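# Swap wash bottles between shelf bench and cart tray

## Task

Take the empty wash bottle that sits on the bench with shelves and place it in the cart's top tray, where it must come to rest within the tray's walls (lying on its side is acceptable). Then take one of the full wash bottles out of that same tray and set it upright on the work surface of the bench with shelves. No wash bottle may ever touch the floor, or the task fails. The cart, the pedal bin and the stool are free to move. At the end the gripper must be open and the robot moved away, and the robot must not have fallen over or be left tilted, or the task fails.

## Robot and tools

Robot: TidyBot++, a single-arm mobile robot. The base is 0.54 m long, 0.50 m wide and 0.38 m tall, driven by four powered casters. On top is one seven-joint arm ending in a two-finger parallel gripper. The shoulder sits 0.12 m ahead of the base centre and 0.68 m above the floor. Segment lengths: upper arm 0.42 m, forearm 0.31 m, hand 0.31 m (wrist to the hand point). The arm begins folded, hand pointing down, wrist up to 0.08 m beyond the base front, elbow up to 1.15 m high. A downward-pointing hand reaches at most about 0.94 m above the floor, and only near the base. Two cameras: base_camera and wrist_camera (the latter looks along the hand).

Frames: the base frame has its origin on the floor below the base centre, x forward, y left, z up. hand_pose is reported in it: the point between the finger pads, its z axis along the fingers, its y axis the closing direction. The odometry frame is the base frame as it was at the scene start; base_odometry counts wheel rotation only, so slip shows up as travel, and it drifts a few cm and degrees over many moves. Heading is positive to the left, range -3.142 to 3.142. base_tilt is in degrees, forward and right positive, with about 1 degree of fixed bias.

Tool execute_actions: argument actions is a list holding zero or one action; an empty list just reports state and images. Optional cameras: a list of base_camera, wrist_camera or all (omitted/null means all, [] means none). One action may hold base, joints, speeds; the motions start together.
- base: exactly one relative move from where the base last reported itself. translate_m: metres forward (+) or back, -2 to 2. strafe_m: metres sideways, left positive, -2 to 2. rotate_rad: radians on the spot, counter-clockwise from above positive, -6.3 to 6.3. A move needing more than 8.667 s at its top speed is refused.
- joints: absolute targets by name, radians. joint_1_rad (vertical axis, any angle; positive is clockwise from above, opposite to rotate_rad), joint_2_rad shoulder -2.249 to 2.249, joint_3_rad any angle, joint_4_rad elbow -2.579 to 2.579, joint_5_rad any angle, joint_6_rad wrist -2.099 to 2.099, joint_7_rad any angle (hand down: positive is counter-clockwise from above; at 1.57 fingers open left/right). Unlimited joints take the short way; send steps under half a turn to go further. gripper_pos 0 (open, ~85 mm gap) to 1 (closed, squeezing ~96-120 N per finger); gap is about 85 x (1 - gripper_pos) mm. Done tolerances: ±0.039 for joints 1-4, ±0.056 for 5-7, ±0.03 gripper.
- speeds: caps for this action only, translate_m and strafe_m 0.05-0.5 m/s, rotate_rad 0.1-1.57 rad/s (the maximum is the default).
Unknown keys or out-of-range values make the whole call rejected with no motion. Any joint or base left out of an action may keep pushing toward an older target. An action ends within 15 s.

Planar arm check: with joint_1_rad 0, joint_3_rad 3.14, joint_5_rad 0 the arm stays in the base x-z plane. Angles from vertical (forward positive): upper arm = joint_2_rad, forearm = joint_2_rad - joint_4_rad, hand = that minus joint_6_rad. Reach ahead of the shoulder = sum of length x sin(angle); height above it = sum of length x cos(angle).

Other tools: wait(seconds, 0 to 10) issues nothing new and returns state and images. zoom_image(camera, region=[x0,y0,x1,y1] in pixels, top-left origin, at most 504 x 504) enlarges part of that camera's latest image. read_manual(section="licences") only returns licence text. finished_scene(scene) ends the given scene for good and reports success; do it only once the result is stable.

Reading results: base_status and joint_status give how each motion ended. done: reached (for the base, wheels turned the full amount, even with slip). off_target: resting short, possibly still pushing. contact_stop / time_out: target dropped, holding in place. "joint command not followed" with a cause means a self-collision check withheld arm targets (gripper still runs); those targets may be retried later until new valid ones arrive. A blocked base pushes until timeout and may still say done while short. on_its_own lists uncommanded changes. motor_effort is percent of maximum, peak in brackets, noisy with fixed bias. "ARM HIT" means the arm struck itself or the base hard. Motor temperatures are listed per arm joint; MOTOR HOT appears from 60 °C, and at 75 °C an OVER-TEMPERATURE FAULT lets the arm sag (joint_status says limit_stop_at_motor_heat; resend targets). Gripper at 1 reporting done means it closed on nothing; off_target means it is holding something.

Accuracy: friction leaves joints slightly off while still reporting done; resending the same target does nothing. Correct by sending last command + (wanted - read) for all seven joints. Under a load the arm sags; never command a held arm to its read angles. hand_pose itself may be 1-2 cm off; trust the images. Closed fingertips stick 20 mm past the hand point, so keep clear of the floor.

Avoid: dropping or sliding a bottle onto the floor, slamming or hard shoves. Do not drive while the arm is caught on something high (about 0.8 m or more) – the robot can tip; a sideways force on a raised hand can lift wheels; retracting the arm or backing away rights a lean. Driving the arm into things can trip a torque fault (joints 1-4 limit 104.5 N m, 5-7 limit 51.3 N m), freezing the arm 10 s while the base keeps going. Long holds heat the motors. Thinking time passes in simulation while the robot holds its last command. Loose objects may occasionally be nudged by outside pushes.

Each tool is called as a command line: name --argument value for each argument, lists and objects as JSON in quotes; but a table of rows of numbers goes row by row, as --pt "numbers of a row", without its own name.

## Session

execute_actions --actions '[{"joints":{"joint_6_rad":0.3,"joint_4_rad":-2.2,"joint_2_rad":-0.2}}]'

Scene clock: 1.60 s.
Motor temperatures (°C, as the motors report them): [28 27 25 27 32 42 42]
base_odometry: x=+0.000 y=+0.000 heading=+0.000 (m, m, rad; odometry frame)
base_tilt: forward=+0.4 right=+0.4 (deg)
base_status: not commanded
joint_positions: joint_1_rad=-0.008 joint_2_rad=-0.218 joint_3_rad=+3.102 joint_4_rad=-2.203 joint_5_rad=-0.023 joint_6_rad=+0.268 joint_7_rad=+1.590 gripper_pos=+0.000
joint_status: all done
motor_effort: joint_1_rad=+0(1) joint_2_rad=-13(14) joint_3_rad=+0(0) joint_4_rad=+20(20) joint_5_rad=+0(0) joint_6_rad=+9(9) joint_7_rad=+1(0) (%)
hand_pose: x=+0.6226 y=+0.0251 z=+0.9204 quat_wxyz=(-0.011, +0.757, +0.017, +0.653) (m; base frame)
pictures: base_camera, wrist_camera
Images, in order (width x height): base_camera 644x364, wrist_camera 644x476.

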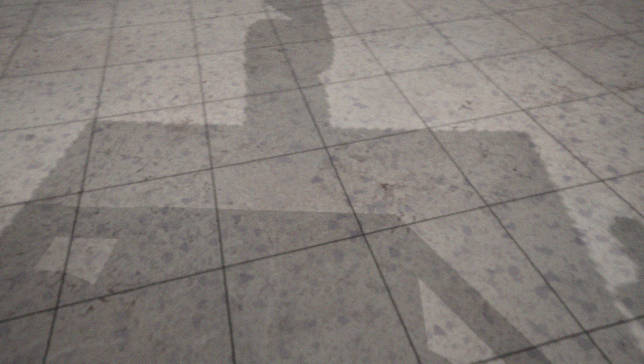

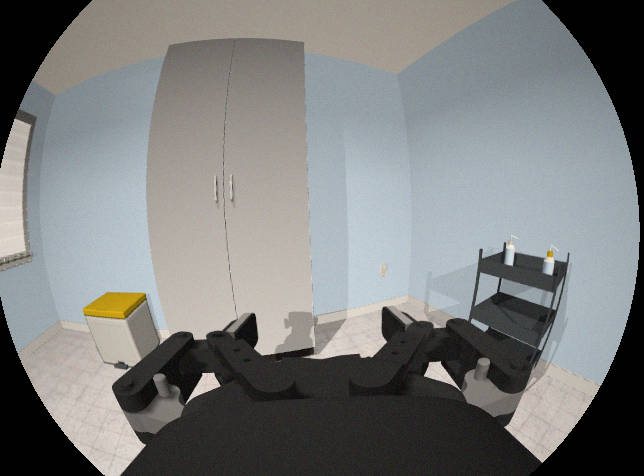

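execute_actions --actions '[{"base":{"rotate_rad":-3.0}}]'

Scene clock: 5.00 s.
Motor temperatures (°C, as the motors report them): [28 27 25 27 32 42 42]
base_odometry: x=+0.000 y=+0.000 heading=-3.000 (m, m, rad; odometry frame)
base_tilt: forward=+0.4 right=+0.3 (deg)
base_status: done
joint_positions: joint_1_rad=-0.008 joint_2_rad=-0.211 joint_3_rad=+3.102 joint_4_rad=-2.203 joint_5_rad=-0.023 joint_6_rad=+0.268 joint_7_rad=+1.590 gripper_pos=+0.000
joint_status: not commanded
motor_effort: joint_1_rad=+0(2) joint_2_rad=-14(15) joint_3_rad=-1(2) joint_4_rad=+20(20) joint_5_rad=+0(0) joint_6_rad=+8(8) joint_7_rad=+0(0) (%)
hand_pose: x=+0.6243 y=+0.0251 z=+0.9166 quat_wxyz=(-0.011, +0.759, +0.017, +0.650) (m; base frame)
pictures: base_camera, wrist_camera
Images, in order (width x height): base_camera 644x364, wrist_camera 644x476.

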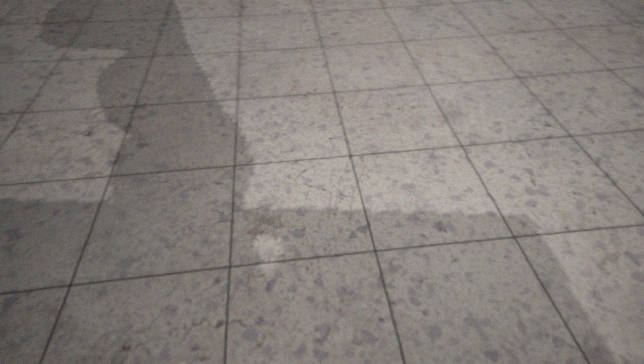

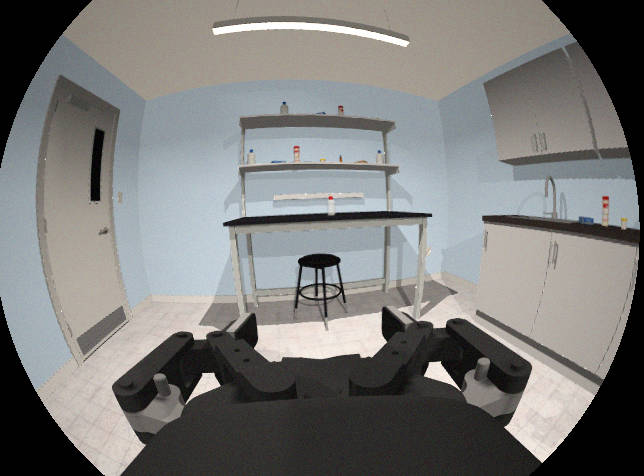

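execute_actions --actions '[{"base":{"translate_m":0.8},"joints":{"joint_4_rad":-2.1,"joint_6_rad":0.4}}]'

Scene clock: 8.20 s.
Motor temperatures (°C, as the motors report them): [28 27 25 27 32 42 42]
base_odometry: x=-0.792 y=-0.112 heading=-3.000 (m, m, rad; odometry frame)
base_tilt: forward=+0.4 right=+0.4 (deg)
base_status: done
joint_positions: joint_1_rad=-0.008 joint_2_rad=-0.206 joint_3_rad=+3.102 joint_4_rad=-2.105 joint_5_rad=-0.023 joint_6_rad=+0.360 joint_7_rad=+1.590 gripper_pos=+0.000
joint_status: all done
motor_effort: joint_1_rad=+0(1) joint_2_rad=-14(16) joint_3_rad=+0(1) joint_4_rad=+20(22) joint_5_rad=+0(0) joint_6_rad=+8(10) joint_7_rad=+0(1) (%)
hand_pose: x=+0.6405 y=+0.0259 z=+1.0020 quat_wxyz=(-0.012, +0.696, +0.015, +0.718) (m; base frame)
pictures: base_camera, wrist_camera
Images, in order (width x height): base_camera 644x364, wrist_camera 644x476.

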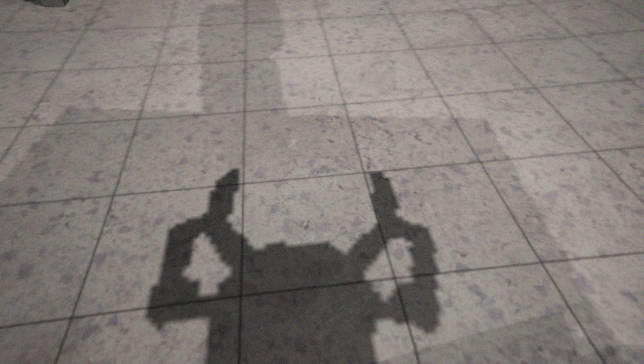

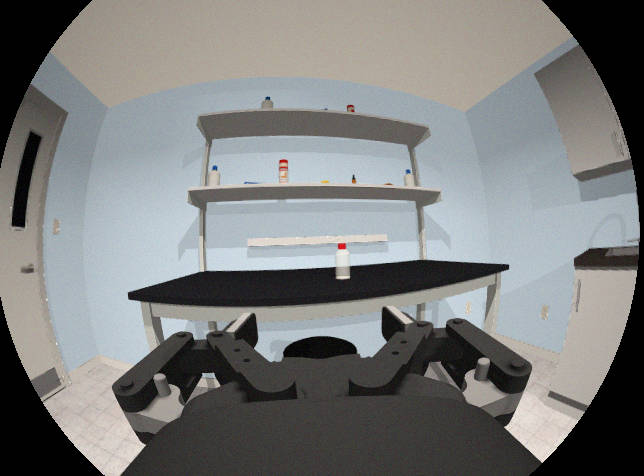

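execute_actions --actions '[{"base":{"strafe_m":-0.09},"joints":{"joint_2_rad":0.5,"joint_4_rad":-1.3,"joint_6_rad":0.25}}]' --cameras '[]'

execute_actions --actions '[{"base":{"translate_m":0.25},"speeds":{"translate_m":0.2}}]'

Scene clock: 10.67 s.
Motor temperatures (°C, as the motors report them): [28 27 25 27 32 42 42]
base_odometry: x=-0.805 y=-0.023 heading=-3.000 (m, m, rad; odometry frame)
base_tilt: forward=+0.5 right=+0.3 (deg)
base_status: done
joint_positions: joint_1_rad=-0.008 joint_2_rad=+0.493 joint_3_rad=+3.103 joint_4_rad=-1.317 joint_5_rad=-0.023 joint_6_rad=+0.297 joint_7_rad=+1.590 gripper_pos=+0.000
joint_status: all done
motor_effort: joint_1_rad=+0(2) joint_2_rad=-40(42) joint_3_rad=-1(2) joint_4_rad=+21(21) joint_5_rad=+1(1) joint_6_rad=+8(9) joint_7_rad=+0(1) (%)
hand_pose: x=+0.9335 y=+0.0278 z=+0.9959 quat_wxyz=(-0.020, +0.687, +0.004, +0.727) (m; base frame)
pictures: none
No camera images: the call's "cameras" was empty. Leave "cameras" out to get every camera's image.

Scene clock: 12.67 s.
Motor temperatures (°C, as the motors report them): [28 27 25 27 32 42 42]
base_odometry: x=-1.053 y=-0.058 heading=-3.000 (m, m, rad; odometry frame)
base_tilt: forward=+0.5 right=+0.4 (deg)
base_status: done
joint_positions: joint_1_rad=-0.008 joint_2_rad=+0.495 joint_3_rad=+3.103 joint_4_rad=-1.315 joint_5_rad=-0.023 joint_6_rad=+0.296 joint_7_rad=+1.590 gripper_pos=+0.000
joint_status: not commanded
motor_effort: joint_1_rad=+0(0) joint_2_rad=-42(42) joint_3_rad=-1(1) joint_4_rad=+21(22) joint_5_rad=+0(1) joint_6_rad=+9(9) joint_7_rad=+0(0) (%)
hand_pose: x=+0.9341 y=+0.0278 z=+0.9957 quat_wxyz=(-0.020, +0.687, +0.004, +0.727) (m; base frame)
pictures: base_camera, wrist_camera
Images, in order (width x height): base_camera 644x364, wrist_camera 644x476.

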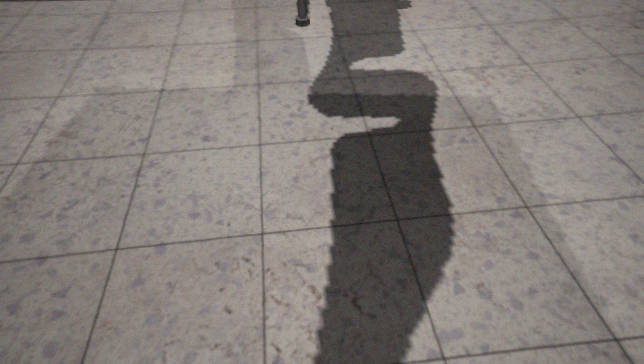

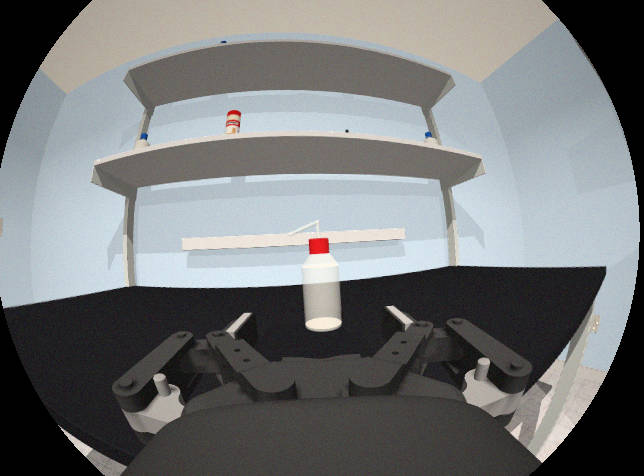

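execute_actions --actions '[{"base":{"translate_m":0.15},"joints":{"joint_2_rad":0.54},"speeds":{"translate_m":0.1}}]' --cameras '["wrist_camera"]'

Scene clock: 14.97 s.
Motor temperatures (°C, as the motors report them): [28 27 25 27 32 42 42]
base_odometry: x=-1.202 y=-0.079 heading=-3.000 (m, m, rad; odometry frame)
base_tilt: forward=+0.5 right=+0.4 (deg)
base_status: done
joint_positions: joint_1_rad=-0.008 joint_2_rad=+0.533 joint_3_rad=+3.103 joint_4_rad=-1.311 joint_5_rad=-0.023 joint_6_rad=+0.296 joint_7_rad=+1.590 gripper_pos=+0.000
joint_status: all done
motor_effort: joint_1_rad=-1(2) joint_2_rad=-42(44) joint_3_rad=-1(2) joint_4_rad=+21(22) joint_5_rad=+1(1) joint_6_rad=+9(9) joint_7_rad=+0(0) (%)
hand_pose: x=+0.9456 y=+0.0278 z=+0.9670 quat_wxyz=(-0.020, +0.699, +0.004, +0.715) (m; base frame)
pictures: wrist_camera
Images, in order (width x height): wrist_camera 644x476.

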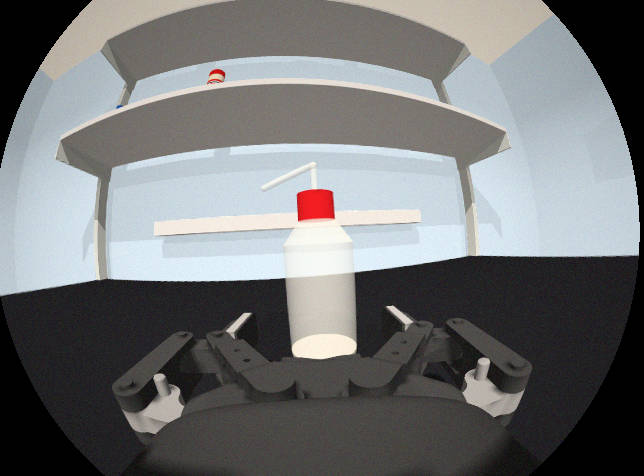

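execute_actions --actions '[{"base":{"translate_m":0.07},"speeds":{"translate_m":0.1}}]' --cameras '["wrist_camera"]'

execute_actions --actions '[{"joints":{"gripper_pos":1}}]' --cameras '[]'

execute_actions --actions '[{"joints":{"joint_2_rad":0.42}}]' --cameras '["wrist_camera"]'

Scene clock: 16.53 s.
Motor temperatures (°C, as the motors report them): [28 27 25 27 32 42 42]
base_odometry: x=-1.271 y=-0.089 heading=-3.001 (m, m, rad; odometry frame)
base_tilt: forward=+0.4 right=+0.3 (deg)
base_status: done
joint_positions: joint_1_rad=-0.008 joint_2_rad=+0.535 joint_3_rad=+3.103 joint_4_rad=-1.311 joint_5_rad=-0.023 joint_6_rad=+0.295 joint_7_rad=+1.590 gripper_pos=+0.000
joint_status: not commanded
motor_effort: joint_1_rad=-1(0) joint_2_rad=-41(44) joint_3_rad=-1(2) joint_4_rad=+21(22) joint_5_rad=+0(1) joint_6_rad=+8(9) joint_7_rad=+0(0) (%)
hand_pose: x=+0.9463 y=+0.0278 z=+0.9651 quat_wxyz=(-0.020, +0.700, +0.004, +0.714) (m; base frame)
pictures: wrist_camera
Images, in order (width x height): wrist_camera 644x476.

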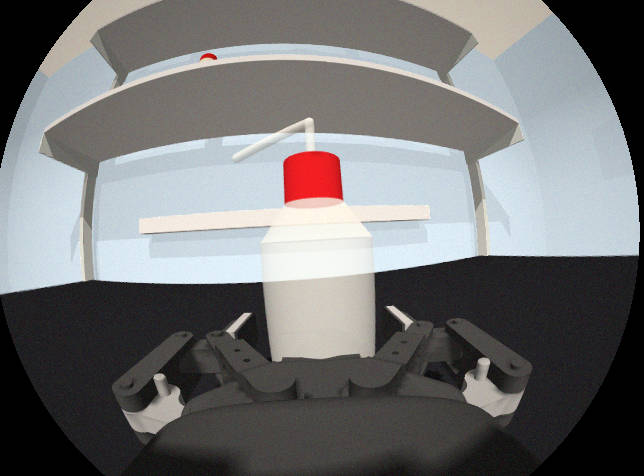

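Scene clock: 17.63 s.
Motor temperatures (°C, as the motors report them): [28 27 25 27 32 42 42]
base_odometry: x=-1.271 y=-0.089 heading=-3.001 (m, m, rad; odometry frame)
base_tilt: forward=+0.4 right=+0.4 (deg)
base_status: not commanded
joint_positions: joint_1_rad=-0.008 joint_2_rad=+0.535 joint_3_rad=+3.103 joint_4_rad=-1.311 joint_5_rad=-0.023 joint_6_rad=+0.295 joint_7_rad=+1.590 gripper_pos=+0.433
joint_status: gripper_pos off_target (ended at +0.433, target +1.000)
motor_effort: joint_1_rad=+0(0) joint_2_rad=-41(42) joint_3_rad=-1(1) joint_4_rad=+21(22) joint_5_rad=+1(1) joint_6_rad=+9(9) joint_7_rad=+0(0) (%)
hand_pose: x=+0.9463 y=+0.0278 z=+0.9651 quat_wxyz=(-0.020, +0.700, +0.004, +0.714) (m; base frame)
pictures: none
No camera images: the call's "cameras" was empty. Leave "cameras" out to get every camera's image.

Scene clock: 18.73 s.
Motor temperatures (°C, as the motors report them): [28 27 25 27 32 42 42]
base_odometry: x=-1.271 y=-0.089 heading=-3.001 (m, m, rad; odometry frame)
base_tilt: forward=+0.5 right=+0.3 (deg)
base_status: not commanded
joint_positions: joint_1_rad=-0.008 joint_2_rad=+0.421 joint_3_rad=+3.103 joint_4_rad=-1.307 joint_5_rad=-0.023 joint_6_rad=+0.291 joint_7_rad=+1.590 gripper_pos=+0.433
joint_status: all done
motor_effort: joint_1_rad=-1(0) joint_2_rad=-38(46) joint_3_rad=-1(1) joint_4_rad=+21(23) joint_5_rad=+1(0) joint_6_rad=+9(9) joint_7_rad=-1(0) (%)
hand_pose: x=+0.9090 y=+0.0276 z=+1.0585 quat_wxyz=(-0.021, +0.658, +0.005, +0.753) (m; base frame)
pictures: wrist_camera
Images, in order (width x height): wrist_camera 644x476.

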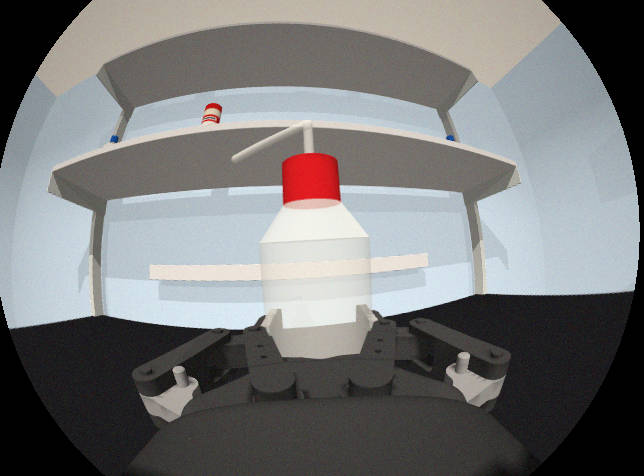

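execute_actions --actions '[{"base":{"translate_m":-0.9}}]' --cameras '[]'

execute_actions --actions '[{"base":{"rotate_rad":2.6},"speeds":{"rotate_rad":1.0},"joints":{"joint_2_rad":-0.2,"joint_4_rad":-1.95,"joint_6_rad":-0.38}}]'

Scene clock: 22.20 s.
Motor temperatures (°C, as the motors report them): [28 27 25 27 32 42 42]
base_odometry: x=-0.380 y=+0.038 heading=-3.000 (m, m, rad; odometry frame)
base_tilt: forward=+0.4 right=+0.4 (deg)
base_status: done
joint_positions: joint_1_rad=-0.008 joint_2_rad=+0.423 joint_3_rad=+3.103 joint_4_rad=-1.307 joint_5_rad=-0.023 joint_6_rad=+0.291 joint_7_rad=+1.590 gripper_pos=+0.433
joint_status: not commanded
motor_effort: joint_1_rad=+0(5) joint_2_rad=-38(42) joint_3_rad=-1(2) joint_4_rad=+21(23) joint_5_rad=+1(0) joint_6_rad=+9(9) joint_7_rad=+0(0) (%)
hand_pose: x=+0.9099 y=+0.0276 z=+1.0565 quat_wxyz=(-0.021, +0.659, +0.005, +0.752) (m; base frame)
pictures: none
No camera images: the call's "cameras" was empty. Leave "cameras" out to get every camera's image.

Scene clock: 25.73 s.
Motor temperatures (°C, as the motors report them): [28 27 25 27 32 42 42]
base_odometry: x=-0.380 y=+0.038 heading=-0.401 (m, m, rad; odometry frame)
base_tilt: forward=+0.5 right=+0.3 (deg)
base_status: done
joint_positions: joint_1_rad=-0.006 joint_2_rad=-0.181 joint_3_rad=+3.102 joint_4_rad=-1.939 joint_5_rad=-0.023 joint_6_rad=-0.337 joint_7_rad=+1.590 gripper_pos=+0.433
joint_status: all done
motor_effort: joint_1_rad=-1(5) joint_2_rad=-16(40) joint_3_rad=+0(5) joint_4_rad=+21(21) joint_5_rad=+0(1) joint_6_rad=+8(9) joint_7_rad=+1(1) (%)
hand_pose: x=+0.6204 y=+0.0279 z=+0.8812 quat_wxyz=(-0.012, +0.866, +0.022, +0.500) (m; base frame)
pictures: base_camera, wrist_camera
Images, in order (width x height): base_camera 644x364, wrist_camera 644x476.

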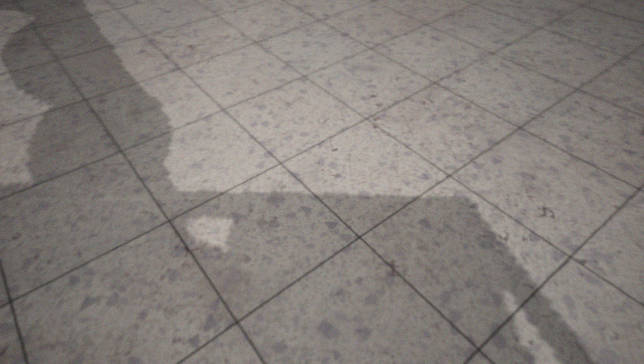

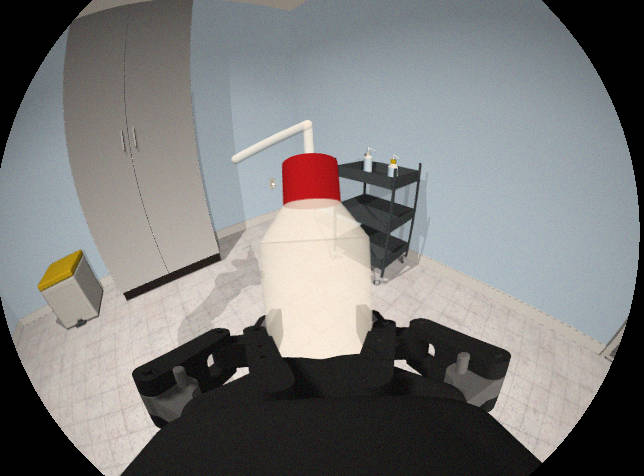

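execute_actions --actions '[{"base":{"translate_m":0.7}}]' --cameras '[]'

execute_actions --actions '[{"base":{"rotate_rad":-0.2}}]'

Scene clock: 28.67 s.
Motor temperatures (°C, as the motors report them): [28 27 25 27 32 42 42]
base_odometry: x=+0.265 y=-0.234 heading=-0.400 (m, m, rad; odometry frame)
base_tilt: forward=+0.4 right=+0.3 (deg)
base_status: done
joint_positions: joint_1_rad=-0.006 joint_2_rad=-0.189 joint_3_rad=+3.102 joint_4_rad=-1.940 joint_5_rad=-0.023 joint_6_rad=-0.338 joint_7_rad=+1.590 gripper_pos=+0.433
joint_status: not commanded
motor_effort: joint_1_rad=+0(0) joint_2_rad=-15(18) joint_3_rad=+0(0) joint_4_rad=+21(22) joint_5_rad=+0(1) joint_6_rad=+8(8) joint_7_rad=+0(0) (%)
hand_pose: x=+0.6184 y=+0.0279 z=+0.8844 quat_wxyz=(-0.012, +0.864, +0.022, +0.502) (m; base frame)
pictures: none
No camera images: the call's "cameras" was empty. Leave "cameras" out to get every camera's image.

Scene clock: 29.67 s.
Motor temperatures (°C, as the motors report them): [28 27 25 27 32 42 42]
base_odometry: x=+0.265 y=-0.234 heading=-0.600 (m, m, rad; odometry frame)
base_tilt: forward=+0.4 right=+0.4 (deg)
base_status: done
joint_positions: joint_1_rad=-0.006 joint_2_rad=-0.189 joint_3_rad=+3.104 joint_4_rad=-1.940 joint_5_rad=-0.023 joint_6_rad=-0.338 joint_7_rad=+1.590 gripper_pos=+0.433
joint_status: not commanded
motor_effort: joint_1_rad=+0(1) joint_2_rad=-15(16) joint_3_rad=+0(2) joint_4_rad=+21(21) joint_5_rad=+1(0) joint_6_rad=+8(8) joint_7_rad=+0(0) (%)
hand_pose: x=+0.6185 y=+0.0268 z=+0.8844 quat_wxyz=(-0.012, +0.864, +0.021, +0.502) (m; base frame)
pictures: base_camera, wrist_camera
Images, in order (width x height): base_camera 644x364, wrist_camera 644x476.

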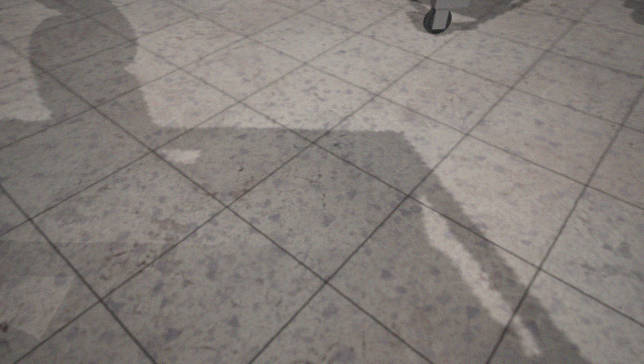

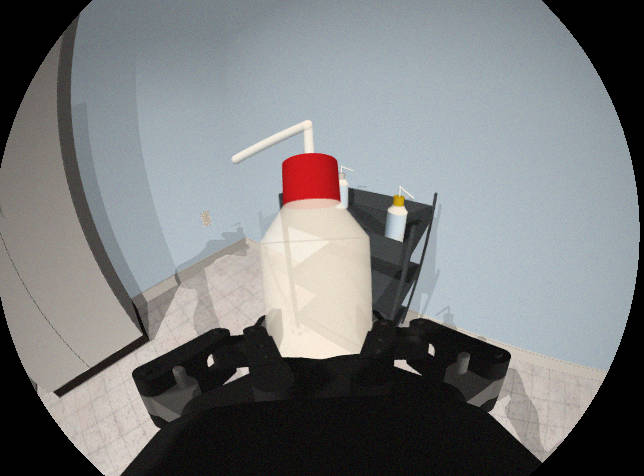

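execute_actions --actions '[{"base":{"translate_m":0.2},"joints":{"joint_1_rad":-0.5,"joint_6_rad":-0.6,"joint_4_rad":-1.8}}]'

Scene clock: 31.53 s.
Motor temperatures (°C, as the motors report them): [28 27 25 27 32 42 42]
base_odometry: x=+0.430 y=-0.348 heading=-0.601 (m, m, rad; odometry frame)
base_tilt: forward=+0.5 right=+0.3 (deg)
base_status: done
joint_positions: joint_1_rad=-0.477 joint_2_rad=-0.190 joint_3_rad=+3.104 joint_4_rad=-1.818 joint_5_rad=-0.023 joint_6_rad=-0.554 joint_7_rad=+1.590 gripper_pos=+0.433
joint_status: all done
motor_effort: joint_1_rad=-1(1) joint_2_rad=-16(20) joint_3_rad=+0(1) joint_4_rad=+22(21) joint_5_rad=+0(0) joint_6_rad=+8(8) joint_7_rad=+1(1) (%)
hand_pose: x=+0.5414 y=+0.2461 z=+0.8980 quat_wxyz=(-0.120, +0.857, +0.229, +0.446) (m; base frame)
pictures: base_camera, wrist_camera
Images, in order (width x height): base_camera 644x364, wrist_camera 644x476.

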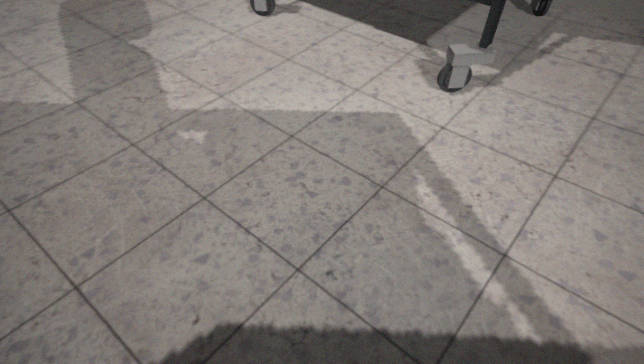

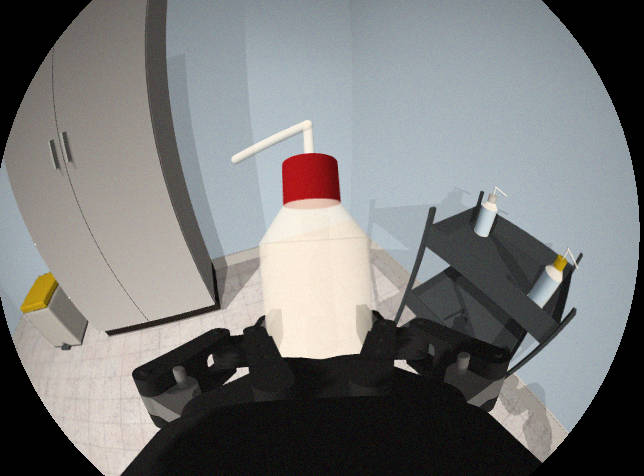

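execute_actions --actions '[{"base":{"strafe_m":0.35},"joints":{"joint_1_rad":0.0,"joint_2_rad":0.1,"joint_4_rad":-1.35,"joint_6_rad":-0.95}}]' --cameras '[]'

execute_actions --actions '[{"base":{"rotate_rad":-0.45},"speeds":{"rotate_rad":0.6}}]'

Scene clock: 35.67 s.
Motor temperatures (°C, as the motors report them): [28 27 25 27 32 42 42]
base_odometry: x=+0.629 y=-0.059 heading=-0.601 (m, m, rad; odometry frame)
base_tilt: forward=+0.4 right=+0.4 (deg)
base_status: done
joint_positions: joint_1_rad=-0.023 joint_2_rad=+0.091 joint_3_rad=+3.104 joint_4_rad=-1.368 joint_5_rad=-0.023 joint_6_rad=-0.904 joint_7_rad=+1.590 gripper_pos=+0.433
joint_status: all done
motor_effort: joint_1_rad=+0(2) joint_2_rad=-25(27) joint_3_rad=+0(3) joint_4_rad=+20(22) joint_5_rad=+0(0) joint_6_rad=+6(8) joint_7_rad=+0(1) (%)
hand_pose: x=+0.6862 y=+0.0408 z=+0.9146 quat_wxyz=(-0.021, +0.924, +0.033, +0.379) (m; base frame)
pictures: none
No camera images: the call's "cameras" was empty. Leave "cameras" out to get every camera's image.

Scene clock: 37.07 s.
Motor temperatures (°C, as the motors report them): [28 27 25 27 32 42 42]
base_odometry: x=+0.629 y=-0.059 heading=-1.051 (m, m, rad; odometry frame)
base_tilt: forward=+0.4 right=+0.3 (deg)
base_status: done
joint_positions: joint_1_rad=-0.011 joint_2_rad=+0.091 joint_3_rad=+3.103 joint_4_rad=-1.368 joint_5_rad=-0.023 joint_6_rad=-0.904 joint_7_rad=+1.590 gripper_pos=+0.433
joint_status: not commanded
motor_effort: joint_1_rad=-1(3) joint_2_rad=-25(28) joint_3_rad=+0(3) joint_4_rad=+20(21) joint_5_rad=+0(1) joint_6_rad=+6(6) joint_7_rad=+0(1) (%)
hand_pose: x=+0.6867 y=+0.0345 z=+0.9146 quat_wxyz=(-0.019, +0.925, +0.028, +0.379) (m; base frame)
pictures: base_camera, wrist_camera
Images, in order (width x height): base_camera 644x364, wrist_camera 644x476.

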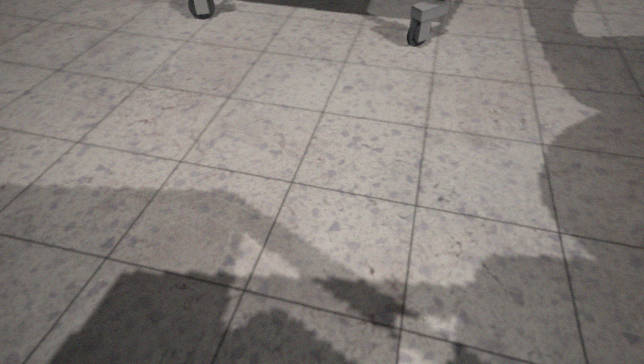

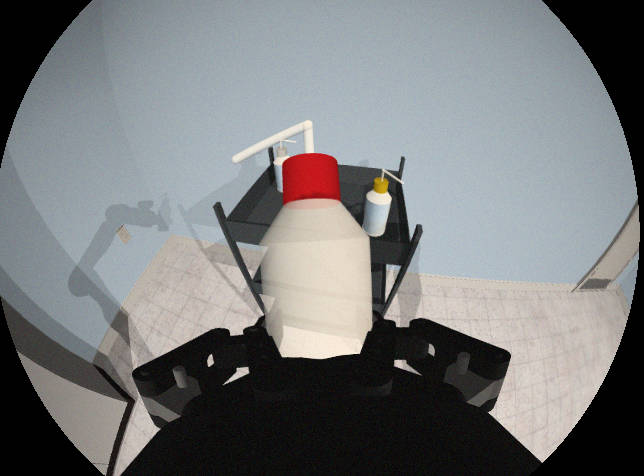

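execute_actions --actions '[{"base":{"strafe_m":0.04}}]' --cameras '[]'

execute_actions --actions '[{"base":{"translate_m":0.42},"speeds":{"translate_m":0.2}}]'

execute_actions --actions '[{"joints":{"joint_2_rad":0.33,"joint_6_rad":-0.68}}]'

Scene clock: 38.33 s.
Motor temperatures (°C, as the motors report them): [28 27 25 27 32 42 42]
base_odometry: x=+0.663 y=-0.039 heading=-1.052 (m, m, rad; odometry frame)
base_tilt: forward=+0.4 right=+0.4 (deg)
base_status: done
joint_positions: joint_1_rad=-0.011 joint_2_rad=+0.091 joint_3_rad=+3.103 joint_4_rad=-1.368 joint_5_rad=-0.023 joint_6_rad=-0.904 joint_7_rad=+1.590 gripper_pos=+0.433
joint_status: not commanded
motor_effort: joint_1_rad=+1(3) joint_2_rad=-25(26) joint_3_rad=+0(3) joint_4_rad=+21(21) joint_5_rad=+1(1) joint_6_rad=+6(6) joint_7_rad=+0(0) (%)
hand_pose: x=+0.6867 y=+0.0343 z=+0.9146 quat_wxyz=(-0.019, +0.925, +0.028, +0.379) (m; base frame)
pictures: none
No camera images: the call's "cameras" was empty. Leave "cameras" out to get every camera's image.

Scene clock: 41.20 s.
Motor temperatures (°C, as the motors report them): [28 27 25 27 32 42 42]
base_odometry: x=+0.872 y=-0.404 heading=-1.052 (m, m, rad; odometry frame)
base_tilt: forward=+0.5 right=+0.4 (deg)
base_status: done
joint_positions: joint_1_rad=-0.011 joint_2_rad=+0.097 joint_3_rad=+3.103 joint_4_rad=-1.367 joint_5_rad=-0.023 joint_6_rad=-0.907 joint_7_rad=+1.590 gripper_pos=+0.433
joint_status: not commanded
motor_effort: joint_1_rad=-1(2) joint_2_rad=-26(28) joint_3_rad=-1(2) joint_4_rad=+20(20) joint_5_rad=+1(0) joint_6_rad=+6(7) joint_7_rad=+1(0) (%)
hand_pose: x=+0.6879 y=+0.0344 z=+0.9111 quat_wxyz=(-0.019, +0.926, +0.028, +0.376) (m; base frame)
pictures: base_camera, wrist_camera
Images, in order (width x height): base_camera 644x364, wrist_camera 644x476.

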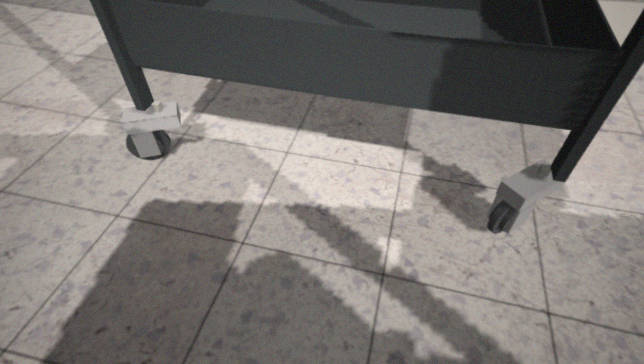

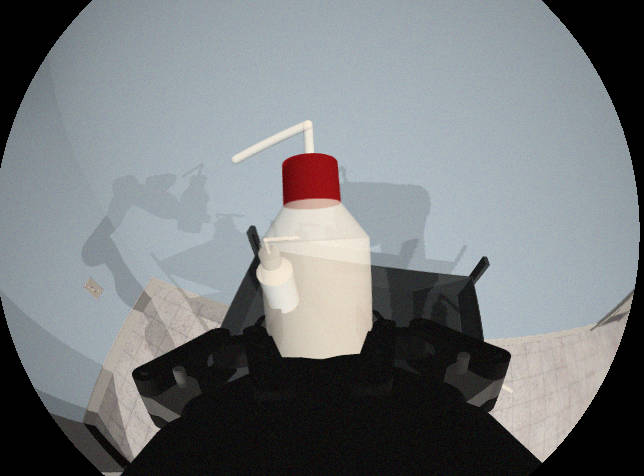

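Scene clock: 42.63 s.
Motor temperatures (°C, as the motors report them): [28 27 25 27 32 42 42]
base_odometry: x=+0.872 y=-0.404 heading=-1.052 (m, m, rad; odometry frame)
base_tilt: forward=+0.5 right=+0.4 (deg)
base_status: not commanded
joint_positions: joint_1_rad=-0.011 joint_2_rad=+0.337 joint_3_rad=+3.103 joint_4_rad=-1.363 joint_5_rad=-0.023 joint_6_rad=-0.729 joint_7_rad=+1.590 gripper_pos=+0.433
joint_status: all done
motor_effort: joint_1_rad=+0(0) joint_2_rad=-34(38) joint_3_rad=-1(1) joint_4_rad=+20(21) joint_5_rad=+0(0) joint_6_rad=+6(6) joint_7_rad=+0(0) (%)
hand_pose: x=+0.7720 y=+0.0356 z=+0.8029 quat_wxyz=(-0.021, +0.937, +0.024, +0.348) (m; base frame)
pictures: base_camera, wrist_camera
Images, in order (width x height): base_camera 644x364, wrist_camera 644x476.

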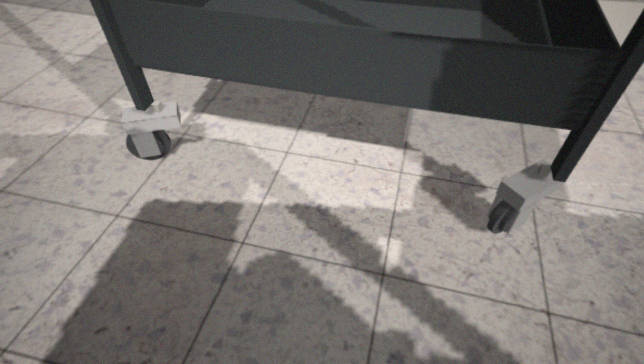

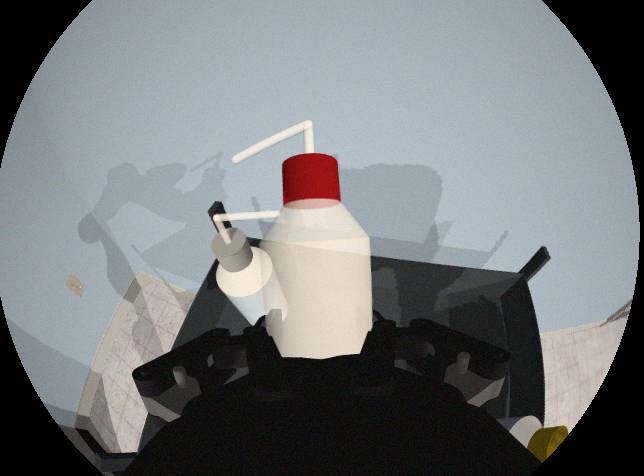

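execute_actions --actions '[{"base":{"translate_m":-0.08},"speeds":{"translate_m":0.08}}]' --cameras '[]'

execute_actions --actions '[{"base":{"strafe_m":-0.03},"speeds":{"strafe_m":0.05},"joints":{"joint_2_rad":0.41,"joint_6_rad":-0.65}}]' --cameras '["wrist_camera"]'

Scene clock: 44.40 s.
Motor temperatures (°C, as the motors report them): [28 27 25 27 32 42 42]
base_odometry: x=+0.832 y=-0.334 heading=-1.053 (m, m, rad; odometry frame)
base_tilt: forward=+0.5 right=+0.4 (deg)
base_status: done
joint_positions: joint_1_rad=-0.011 joint_2_rad=+0.336 joint_3_rad=+3.103 joint_4_rad=-1.363 joint_5_rad=-0.023 joint_6_rad=-0.728 joint_7_rad=+1.590 gripper_pos=+0.433
joint_status: not commanded
motor_effort: joint_1_rad=+0(1) joint_2_rad=-33(38) joint_3_rad=-1(2) joint_4_rad=+19(21) joint_5_rad=+0(0) joint_6_rad=+6(6) joint_7_rad=+1(0) (%)
hand_pose: x=+0.7722 y=+0.0357 z=+0.8040 quat_wxyz=(-0.021, +0.936, +0.024, +0.350) (m; base frame)
pictures: none
No camera images: the call's "cameras" was empty. Leave "cameras" out to get every camera's image.

Scene clock: 45.47 s.
Motor temperatures (°C, as the motors report them): [28 27 25 27 32 42 42]
base_odometry: x=+0.806 y=-0.349 heading=-1.053 (m, m, rad; odometry frame)
base_tilt: forward=+0.5 right=+0.4 (deg)
base_status: done
joint_positions: joint_1_rad=-0.010 joint_2_rad=+0.407 joint_3_rad=+3.103 joint_4_rad=-1.363 joint_5_rad=-0.023 joint_6_rad=-0.700 joint_7_rad=+1.590 gripper_pos=+0.433
joint_status: all done
motor_effort: joint_1_rad=-1(3) joint_2_rad=-36(38) joint_3_rad=-1(3) joint_4_rad=+19(21) joint_5_rad=+0(0) joint_6_rad=+5(6) joint_7_rad=+1(0) (%)
hand_pose: x=+0.7862 y=+0.0352 z=+0.7630 quat_wxyz=(-0.022, +0.944, +0.022, +0.330) (m; base frame)
pictures: wrist_camera
Images, in order (width x height): wrist_camera 644x476.

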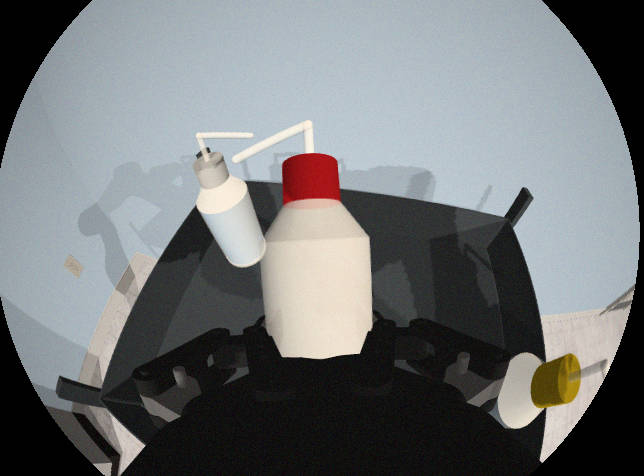

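execute_actions --actions '[{"base":{"translate_m":-0.02},"speeds":{"translate_m":0.05},"joints":{"joint_2_rad":0.47,"joint_6_rad":-0.62}}]' --cameras '[]'

execute_actions --actions '[{"joints":{"gripper_pos":0.2}}]' --cameras '["wrist_camera"]'

execute_actions --actions '[{"joints":{"joint_2_rad":0.2}}]' --cameras '["wrist_camera"]'

Scene clock: 46.83 s.
Motor temperatures (°C, as the motors report them): [28 27 25 27 32 42 42]
base_odometry: x=+0.796 y=-0.332 heading=-1.053 (m, m, rad; odometry frame)
base_tilt: forward=+0.4 right=+0.4 (deg)
base_status: done
joint_positions: joint_1_rad=-0.010 joint_2_rad=+0.460 joint_3_rad=+3.103 joint_4_rad=-1.362 joint_5_rad=-0.023 joint_6_rad=-0.670 joint_7_rad=+1.590 gripper_pos=+0.433
joint_status: all done
motor_effort: joint_1_rad=-1(3) joint_2_rad=-37(40) joint_3_rad=-2(2) joint_4_rad=+20(21) joint_5_rad=+0(0) joint_6_rad=+5(6) joint_7_rad=+0(1) (%)
hand_pose: x=+0.7972 y=+0.0354 z=+0.7331 quat_wxyz=(-0.022, +0.947, +0.021, +0.319) (m; base frame)
pictures: none
No camera images: the call's "cameras" was empty. Leave "cameras" out to get every camera's image.

Scene clock: 47.83 s.
Motor temperatures (°C, as the motors report them): [28 27 25 27 32 42 42]
base_odometry: x=+0.796 y=-0.332 heading=-1.053 (m, m, rad; odometry frame)
base_tilt: forward=+0.4 right=+0.3 (deg)
base_status: not commanded
joint_positions: joint_1_rad=-0.010 joint_2_rad=+0.460 joint_3_rad=+3.103 joint_4_rad=-1.362 joint_5_rad=-0.023 joint_6_rad=-0.669 joint_7_rad=+1.590 gripper_pos=+0.200
joint_status: all done
motor_effort: joint_1_rad=-1(0) joint_2_rad=-37(38) joint_3_rad=-2(1) joint_4_rad=+19(20) joint_5_rad=+0(0) joint_6_rad=+5(5) joint_7_rad=+0(0) (%)
hand_pose: x=+0.7975 y=+0.0354 z=+0.7333 quat_wxyz=(-0.022, +0.947, +0.021, +0.319) (m; base frame)
pictures: wrist_camera
Images, in order (width x height): wrist_camera 644x476.

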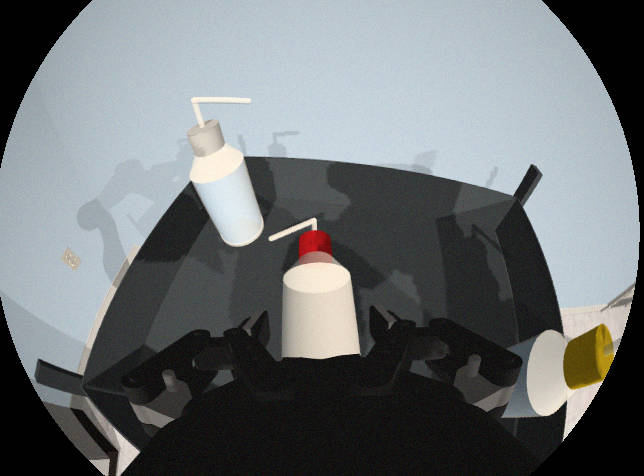

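Scene clock: 49.37 s.
Motor temperatures (°C, as the motors report them): [28 27 25 27 32 42 42]
base_odometry: x=+0.796 y=-0.332 heading=-1.053 (m, m, rad; odometry frame)
base_tilt: forward=+0.4 right=+0.4 (deg)
base_status: not commanded
joint_positions: joint_1_rad=-0.010 joint_2_rad=+0.195 joint_3_rad=+3.103 joint_4_rad=-1.356 joint_5_rad=-0.023 joint_6_rad=-0.665 joint_7_rad=+1.590 gripper_pos=+0.200
joint_status: all done
motor_effort: joint_1_rad=-1(1) joint_2_rad=-30(40) joint_3_rad=-1(1) joint_4_rad=+21(21) joint_5_rad=+0(0) joint_6_rad=+7(7) joint_7_rad=-1(1) (%)
hand_pose: x=+0.7621 y=+0.0350 z=+0.9143 quat_wxyz=(-0.020, +0.894, +0.023, +0.446) (m; base frame)
pictures: wrist_camera
Images, in order (width x height): wrist_camera 644x476.

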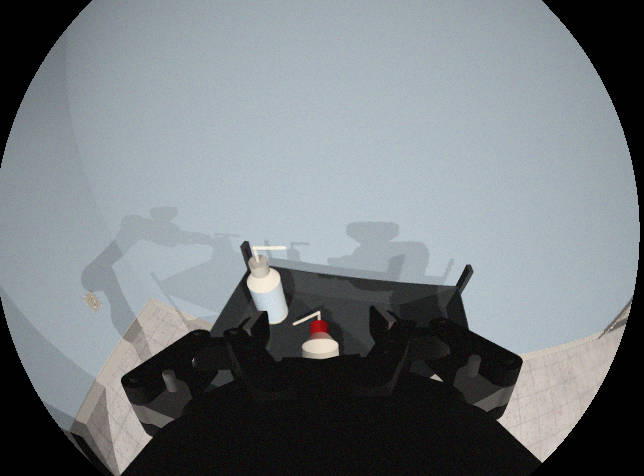

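Now back off and take the grasp pose for the yellow one.

execute_actions --actions '[{"base":{"translate_m":-0.4},"joints":{"gripper_pos":0}}]' --cameras '[]'

execute_actions --actions '[{"joints":{"joint_2_rad":0.25,"joint_4_rad":-2.16,"joint_6_rad":0.66},"base":{"strafe_m":-0.15}}]'

Scene clock: 51.67 s.
Motor temperatures (°C, as the motors report them): [28 27 25 27 32 42 42]
base_odometry: x=+0.598 y=+0.016 heading=-1.052 (m, m, rad; odometry frame)
base_tilt: forward=+0.4 right=+0.4 (deg)
base_status: done
joint_positions: joint_1_rad=-0.010 joint_2_rad=+0.194 joint_3_rad=+3.103 joint_4_rad=-1.356 joint_5_rad=-0.023 joint_6_rad=-0.663 joint_7_rad=+1.590 gripper_pos=+0.000
joint_status: all done
motor_effort: joint_1_rad=-1(1) joint_2_rad=-28(32) joint_3_rad=-1(1) joint_4_rad=+20(21) joint_5_rad=+0(0) joint_6_rad=+7(8) joint_7_rad=+1(0) (%)
hand_pose: x=+0.7622 y=+0.0350 z=+0.9155 quat_wxyz=(-0.020, +0.894, +0.023, +0.448) (m; base frame)
pictures: none
No camera images: the call's "cameras" was empty. Leave "cameras" out to get every camera's image.

Scene clock: 53.77 s.
Motor temperatures (°C, as the motors report them): [28 27 25 27 32 42 42]
base_odometry: x=+0.467 y=-0.059 heading=-1.052 (m, m, rad; odometry frame)
base_tilt: forward=+0.4 right=+0.3 (deg)
base_status: done
joint_positions: joint_1_rad=-0.005 joint_2_rad=+0.230 joint_3_rad=+3.103 joint_4_rad=-2.146 joint_5_rad=-0.023 joint_6_rad=+0.614 joint_7_rad=+1.590 gripper_pos=+0.000
joint_status: all done
motor_effort: joint_1_rad=-1(4) joint_2_rad=-26(29) joint_3_rad=-1(2) joint_4_rad=+16(21) joint_5_rad=+0(1) joint_6_rad=+8(9) joint_7_rad=+1(0) (%)
hand_pose: x=+0.7376 y=+0.0225 z=+0.8057 quat_wxyz=(-0.012, +0.771, +0.009, +0.636) (m; base frame)
pictures: base_camera, wrist_camera
Images, in order (width x height): base_camera 644x364, wrist_camera 644x476.

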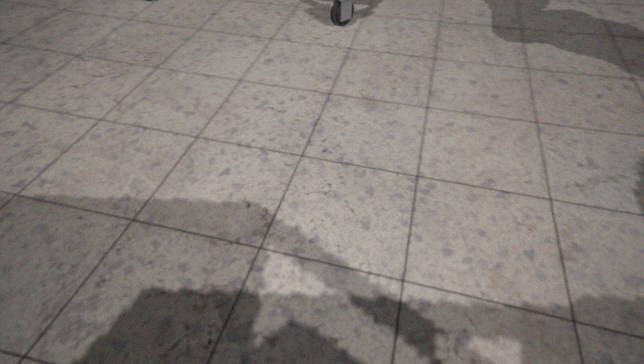

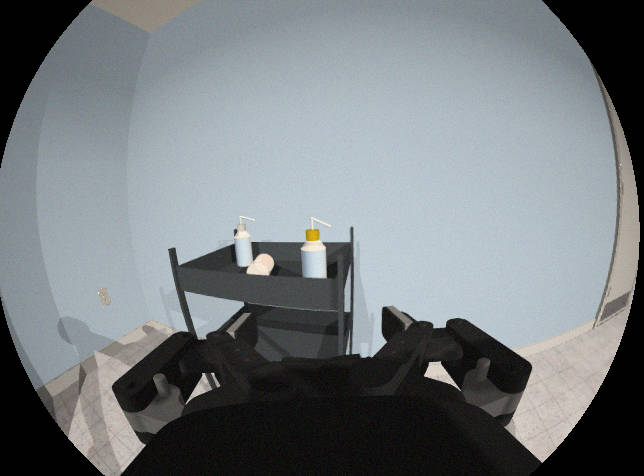

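execute_actions --actions '[{"base":{"strafe_m":0.3}}]' --cameras '[]'

execute_actions --actions '[{"base":{"translate_m":0.3},"speeds":{"translate_m":0.2}}]'

Scene clock: 56.30 s.
Motor temperatures (°C, as the motors report them): [28 27 25 27 32 42 42]
base_odometry: x=+0.728 y=+0.090 heading=-1.052 (m, m, rad; odometry frame)
base_tilt: forward=+0.4 right=+0.4 (deg)
base_status: done
joint_positions: joint_1_rad=-0.004 joint_2_rad=+0.232 joint_3_rad=+3.101 joint_4_rad=-2.146 joint_5_rad=-0.023 joint_6_rad=+0.614 joint_7_rad=+1.590 gripper_pos=+0.000
joint_status: not commanded
motor_effort: joint_1_rad=-1(4) joint_2_rad=-25(28) joint_3_rad=-1(4) joint_4_rad=+16(17) joint_5_rad=+1(1) joint_6_rad=+8(9) joint_7_rad=+0(0) (%)
hand_pose: x=+0.7376 y=+0.0229 z=+0.8047 quat_wxyz=(-0.012, +0.772, +0.010, +0.636) (m; base frame)
pictures: none
No camera images: the call's "cameras" was empty. Leave "cameras" out to get every camera's image.

Scene clock: 58.57 s.
Motor temperatures (°C, as the motors report them): [28 27 25 27 32 42 42]
base_odometry: x=+0.877 y=-0.170 heading=-1.051 (m, m, rad; odometry frame)
base_tilt: forward=+0.4 right=+0.3 (deg)
base_status: done
joint_positions: joint_1_rad=-0.004 joint_2_rad=+0.239 joint_3_rad=+3.101 joint_4_rad=-2.148 joint_5_rad=-0.023 joint_6_rad=+0.615 joint_7_rad=+1.590 gripper_pos=+0.000
joint_status: not commanded
motor_effort: joint_1_rad=-1(1) joint_2_rad=-26(28) joint_3_rad=-1(1) joint_4_rad=+16(18) joint_5_rad=+1(1) joint_6_rad=+8(9) joint_7_rad=+0(1) (%)
hand_pose: x=+0.7380 y=+0.0229 z=+0.7995 quat_wxyz=(-0.012, +0.775, +0.010, +0.632) (m; base frame)
pictures: base_camera, wrist_camera
Images, in order (width x height): base_camera 644x364, wrist_camera 644x476.

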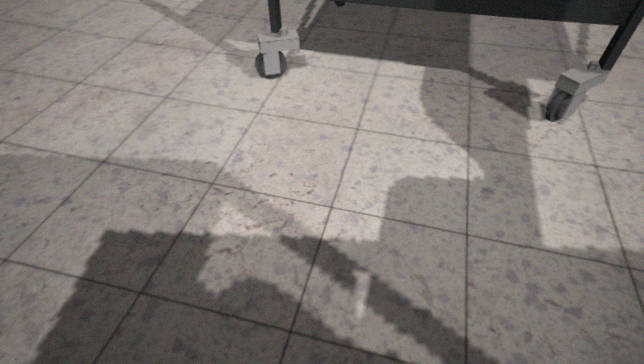

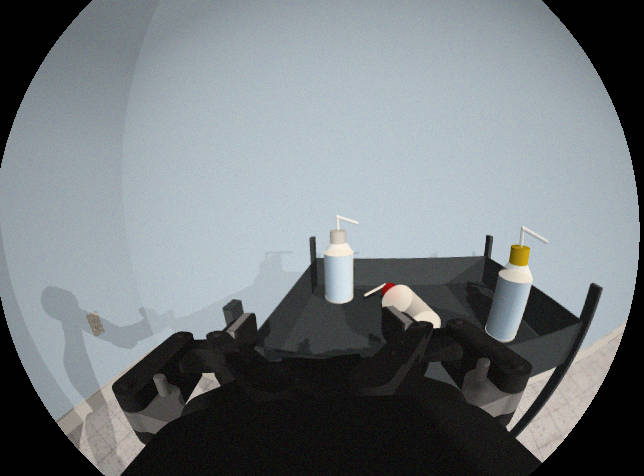

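execute_actions --actions '[{"base":{"strafe_m":-0.04}}]' --cameras '[]'

execute_actions --actions '[{"base":{"translate_m":0.22},"speeds":{"translate_m":0.12}}]' --cameras '["wrist_camera"]'

Scene clock: 59.83 s.
Motor temperatures (°C, as the motors report them): [28 27 25 27 32 42 42]
base_odometry: x=+0.842 y=-0.190 heading=-1.051 (m, m, rad; odometry frame)
base_tilt: forward=+0.5 right=+0.4 (deg)
base_status: done
joint_positions: joint_1_rad=-0.003 joint_2_rad=+0.239 joint_3_rad=+3.101 joint_4_rad=-2.148 joint_5_rad=-0.023 joint_6_rad=+0.615 joint_7_rad=+1.590 gripper_pos=+0.000
joint_status: not commanded
motor_effort: joint_1_rad=-1(2) joint_2_rad=-26(28) joint_3_rad=-1(3) joint_4_rad=+16(17) joint_5_rad=+0(1) joint_6_rad=+8(9) joint_7_rad=+1(0) (%)
hand_pose: x=+0.7380 y=+0.0222 z=+0.7995 quat_wxyz=(-0.012, +0.775, +0.009, +0.632) (m; base frame)
pictures: none
No camera images: the call's "cameras" was empty. Leave "cameras" out to get every camera's image.

Scene clock: 62.27 s.
Motor temperatures (°C, as the motors report them): [28 27 25 27 32 42 42]
base_odometry: x=+0.951 y=-0.382 heading=-1.051 (m, m, rad; odometry frame)
base_tilt: forward=+0.4 right=+0.4 (deg)
base_status: done
joint_positions: joint_1_rad=-0.003 joint_2_rad=+0.241 joint_3_rad=+3.101 joint_4_rad=-2.149 joint_5_rad=-0.023 joint_6_rad=+0.616 joint_7_rad=+1.590 gripper_pos=+0.000
joint_status: not commanded
motor_effort: joint_1_rad=+0(2) joint_2_rad=-26(29) joint_3_rad=-1(1) joint_4_rad=+16(18) joint_5_rad=+0(1) joint_6_rad=+8(9) joint_7_rad=+1(0) (%)
hand_pose: x=+0.7380 y=+0.0222 z=+0.7978 quat_wxyz=(-0.012, +0.775, +0.009, +0.631) (m; base frame)
pictures: wrist_camera
Images, in order (width x height): wrist_camera 644x476.

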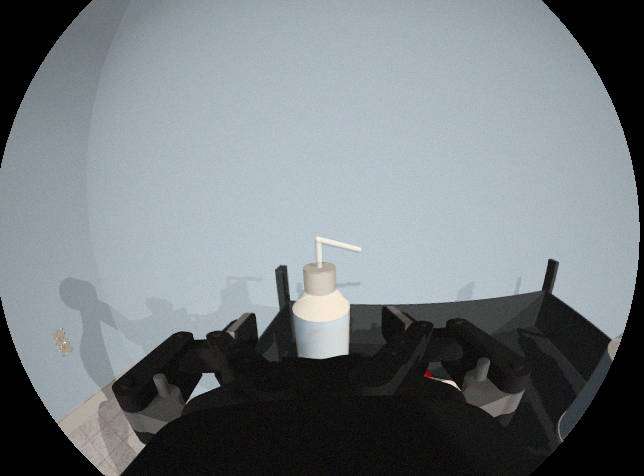

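execute_actions --actions '[{"base":{"translate_m":0.095},"speeds":{"translate_m":0.07},"joints":{"joint_2_rad":0.27}}]' --cameras '["wrist_camera"]'

Scene clock: 64.37 s.
Motor temperatures (°C, as the motors report them): [28 27 25 27 32 42 42]
base_odometry: x=+0.998 y=-0.465 heading=-1.052 (m, m, rad; odometry frame)
base_tilt: forward=+0.5 right=+0.3 (deg)
base_status: done
joint_positions: joint_1_rad=-0.003 joint_2_rad=+0.257 joint_3_rad=+3.101 joint_4_rad=-2.150 joint_5_rad=-0.023 joint_6_rad=+0.616 joint_7_rad=+1.590 gripper_pos=+0.000
joint_status: all done
motor_effort: joint_1_rad=+0(1) joint_2_rad=-26(28) joint_3_rad=-1(1) joint_4_rad=+16(18) joint_5_rad=+1(1) joint_6_rad=+8(9) joint_7_rad=+0(0) (%)
hand_pose: x=+0.7396 y=+0.0222 z=+0.7877 quat_wxyz=(-0.012, +0.780, +0.009, +0.625) (m; base frame)
pictures: wrist_camera
Images, in order (width x height): wrist_camera 644x476.

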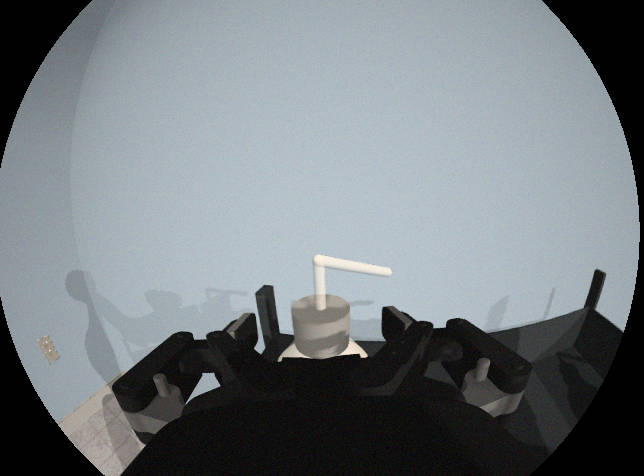

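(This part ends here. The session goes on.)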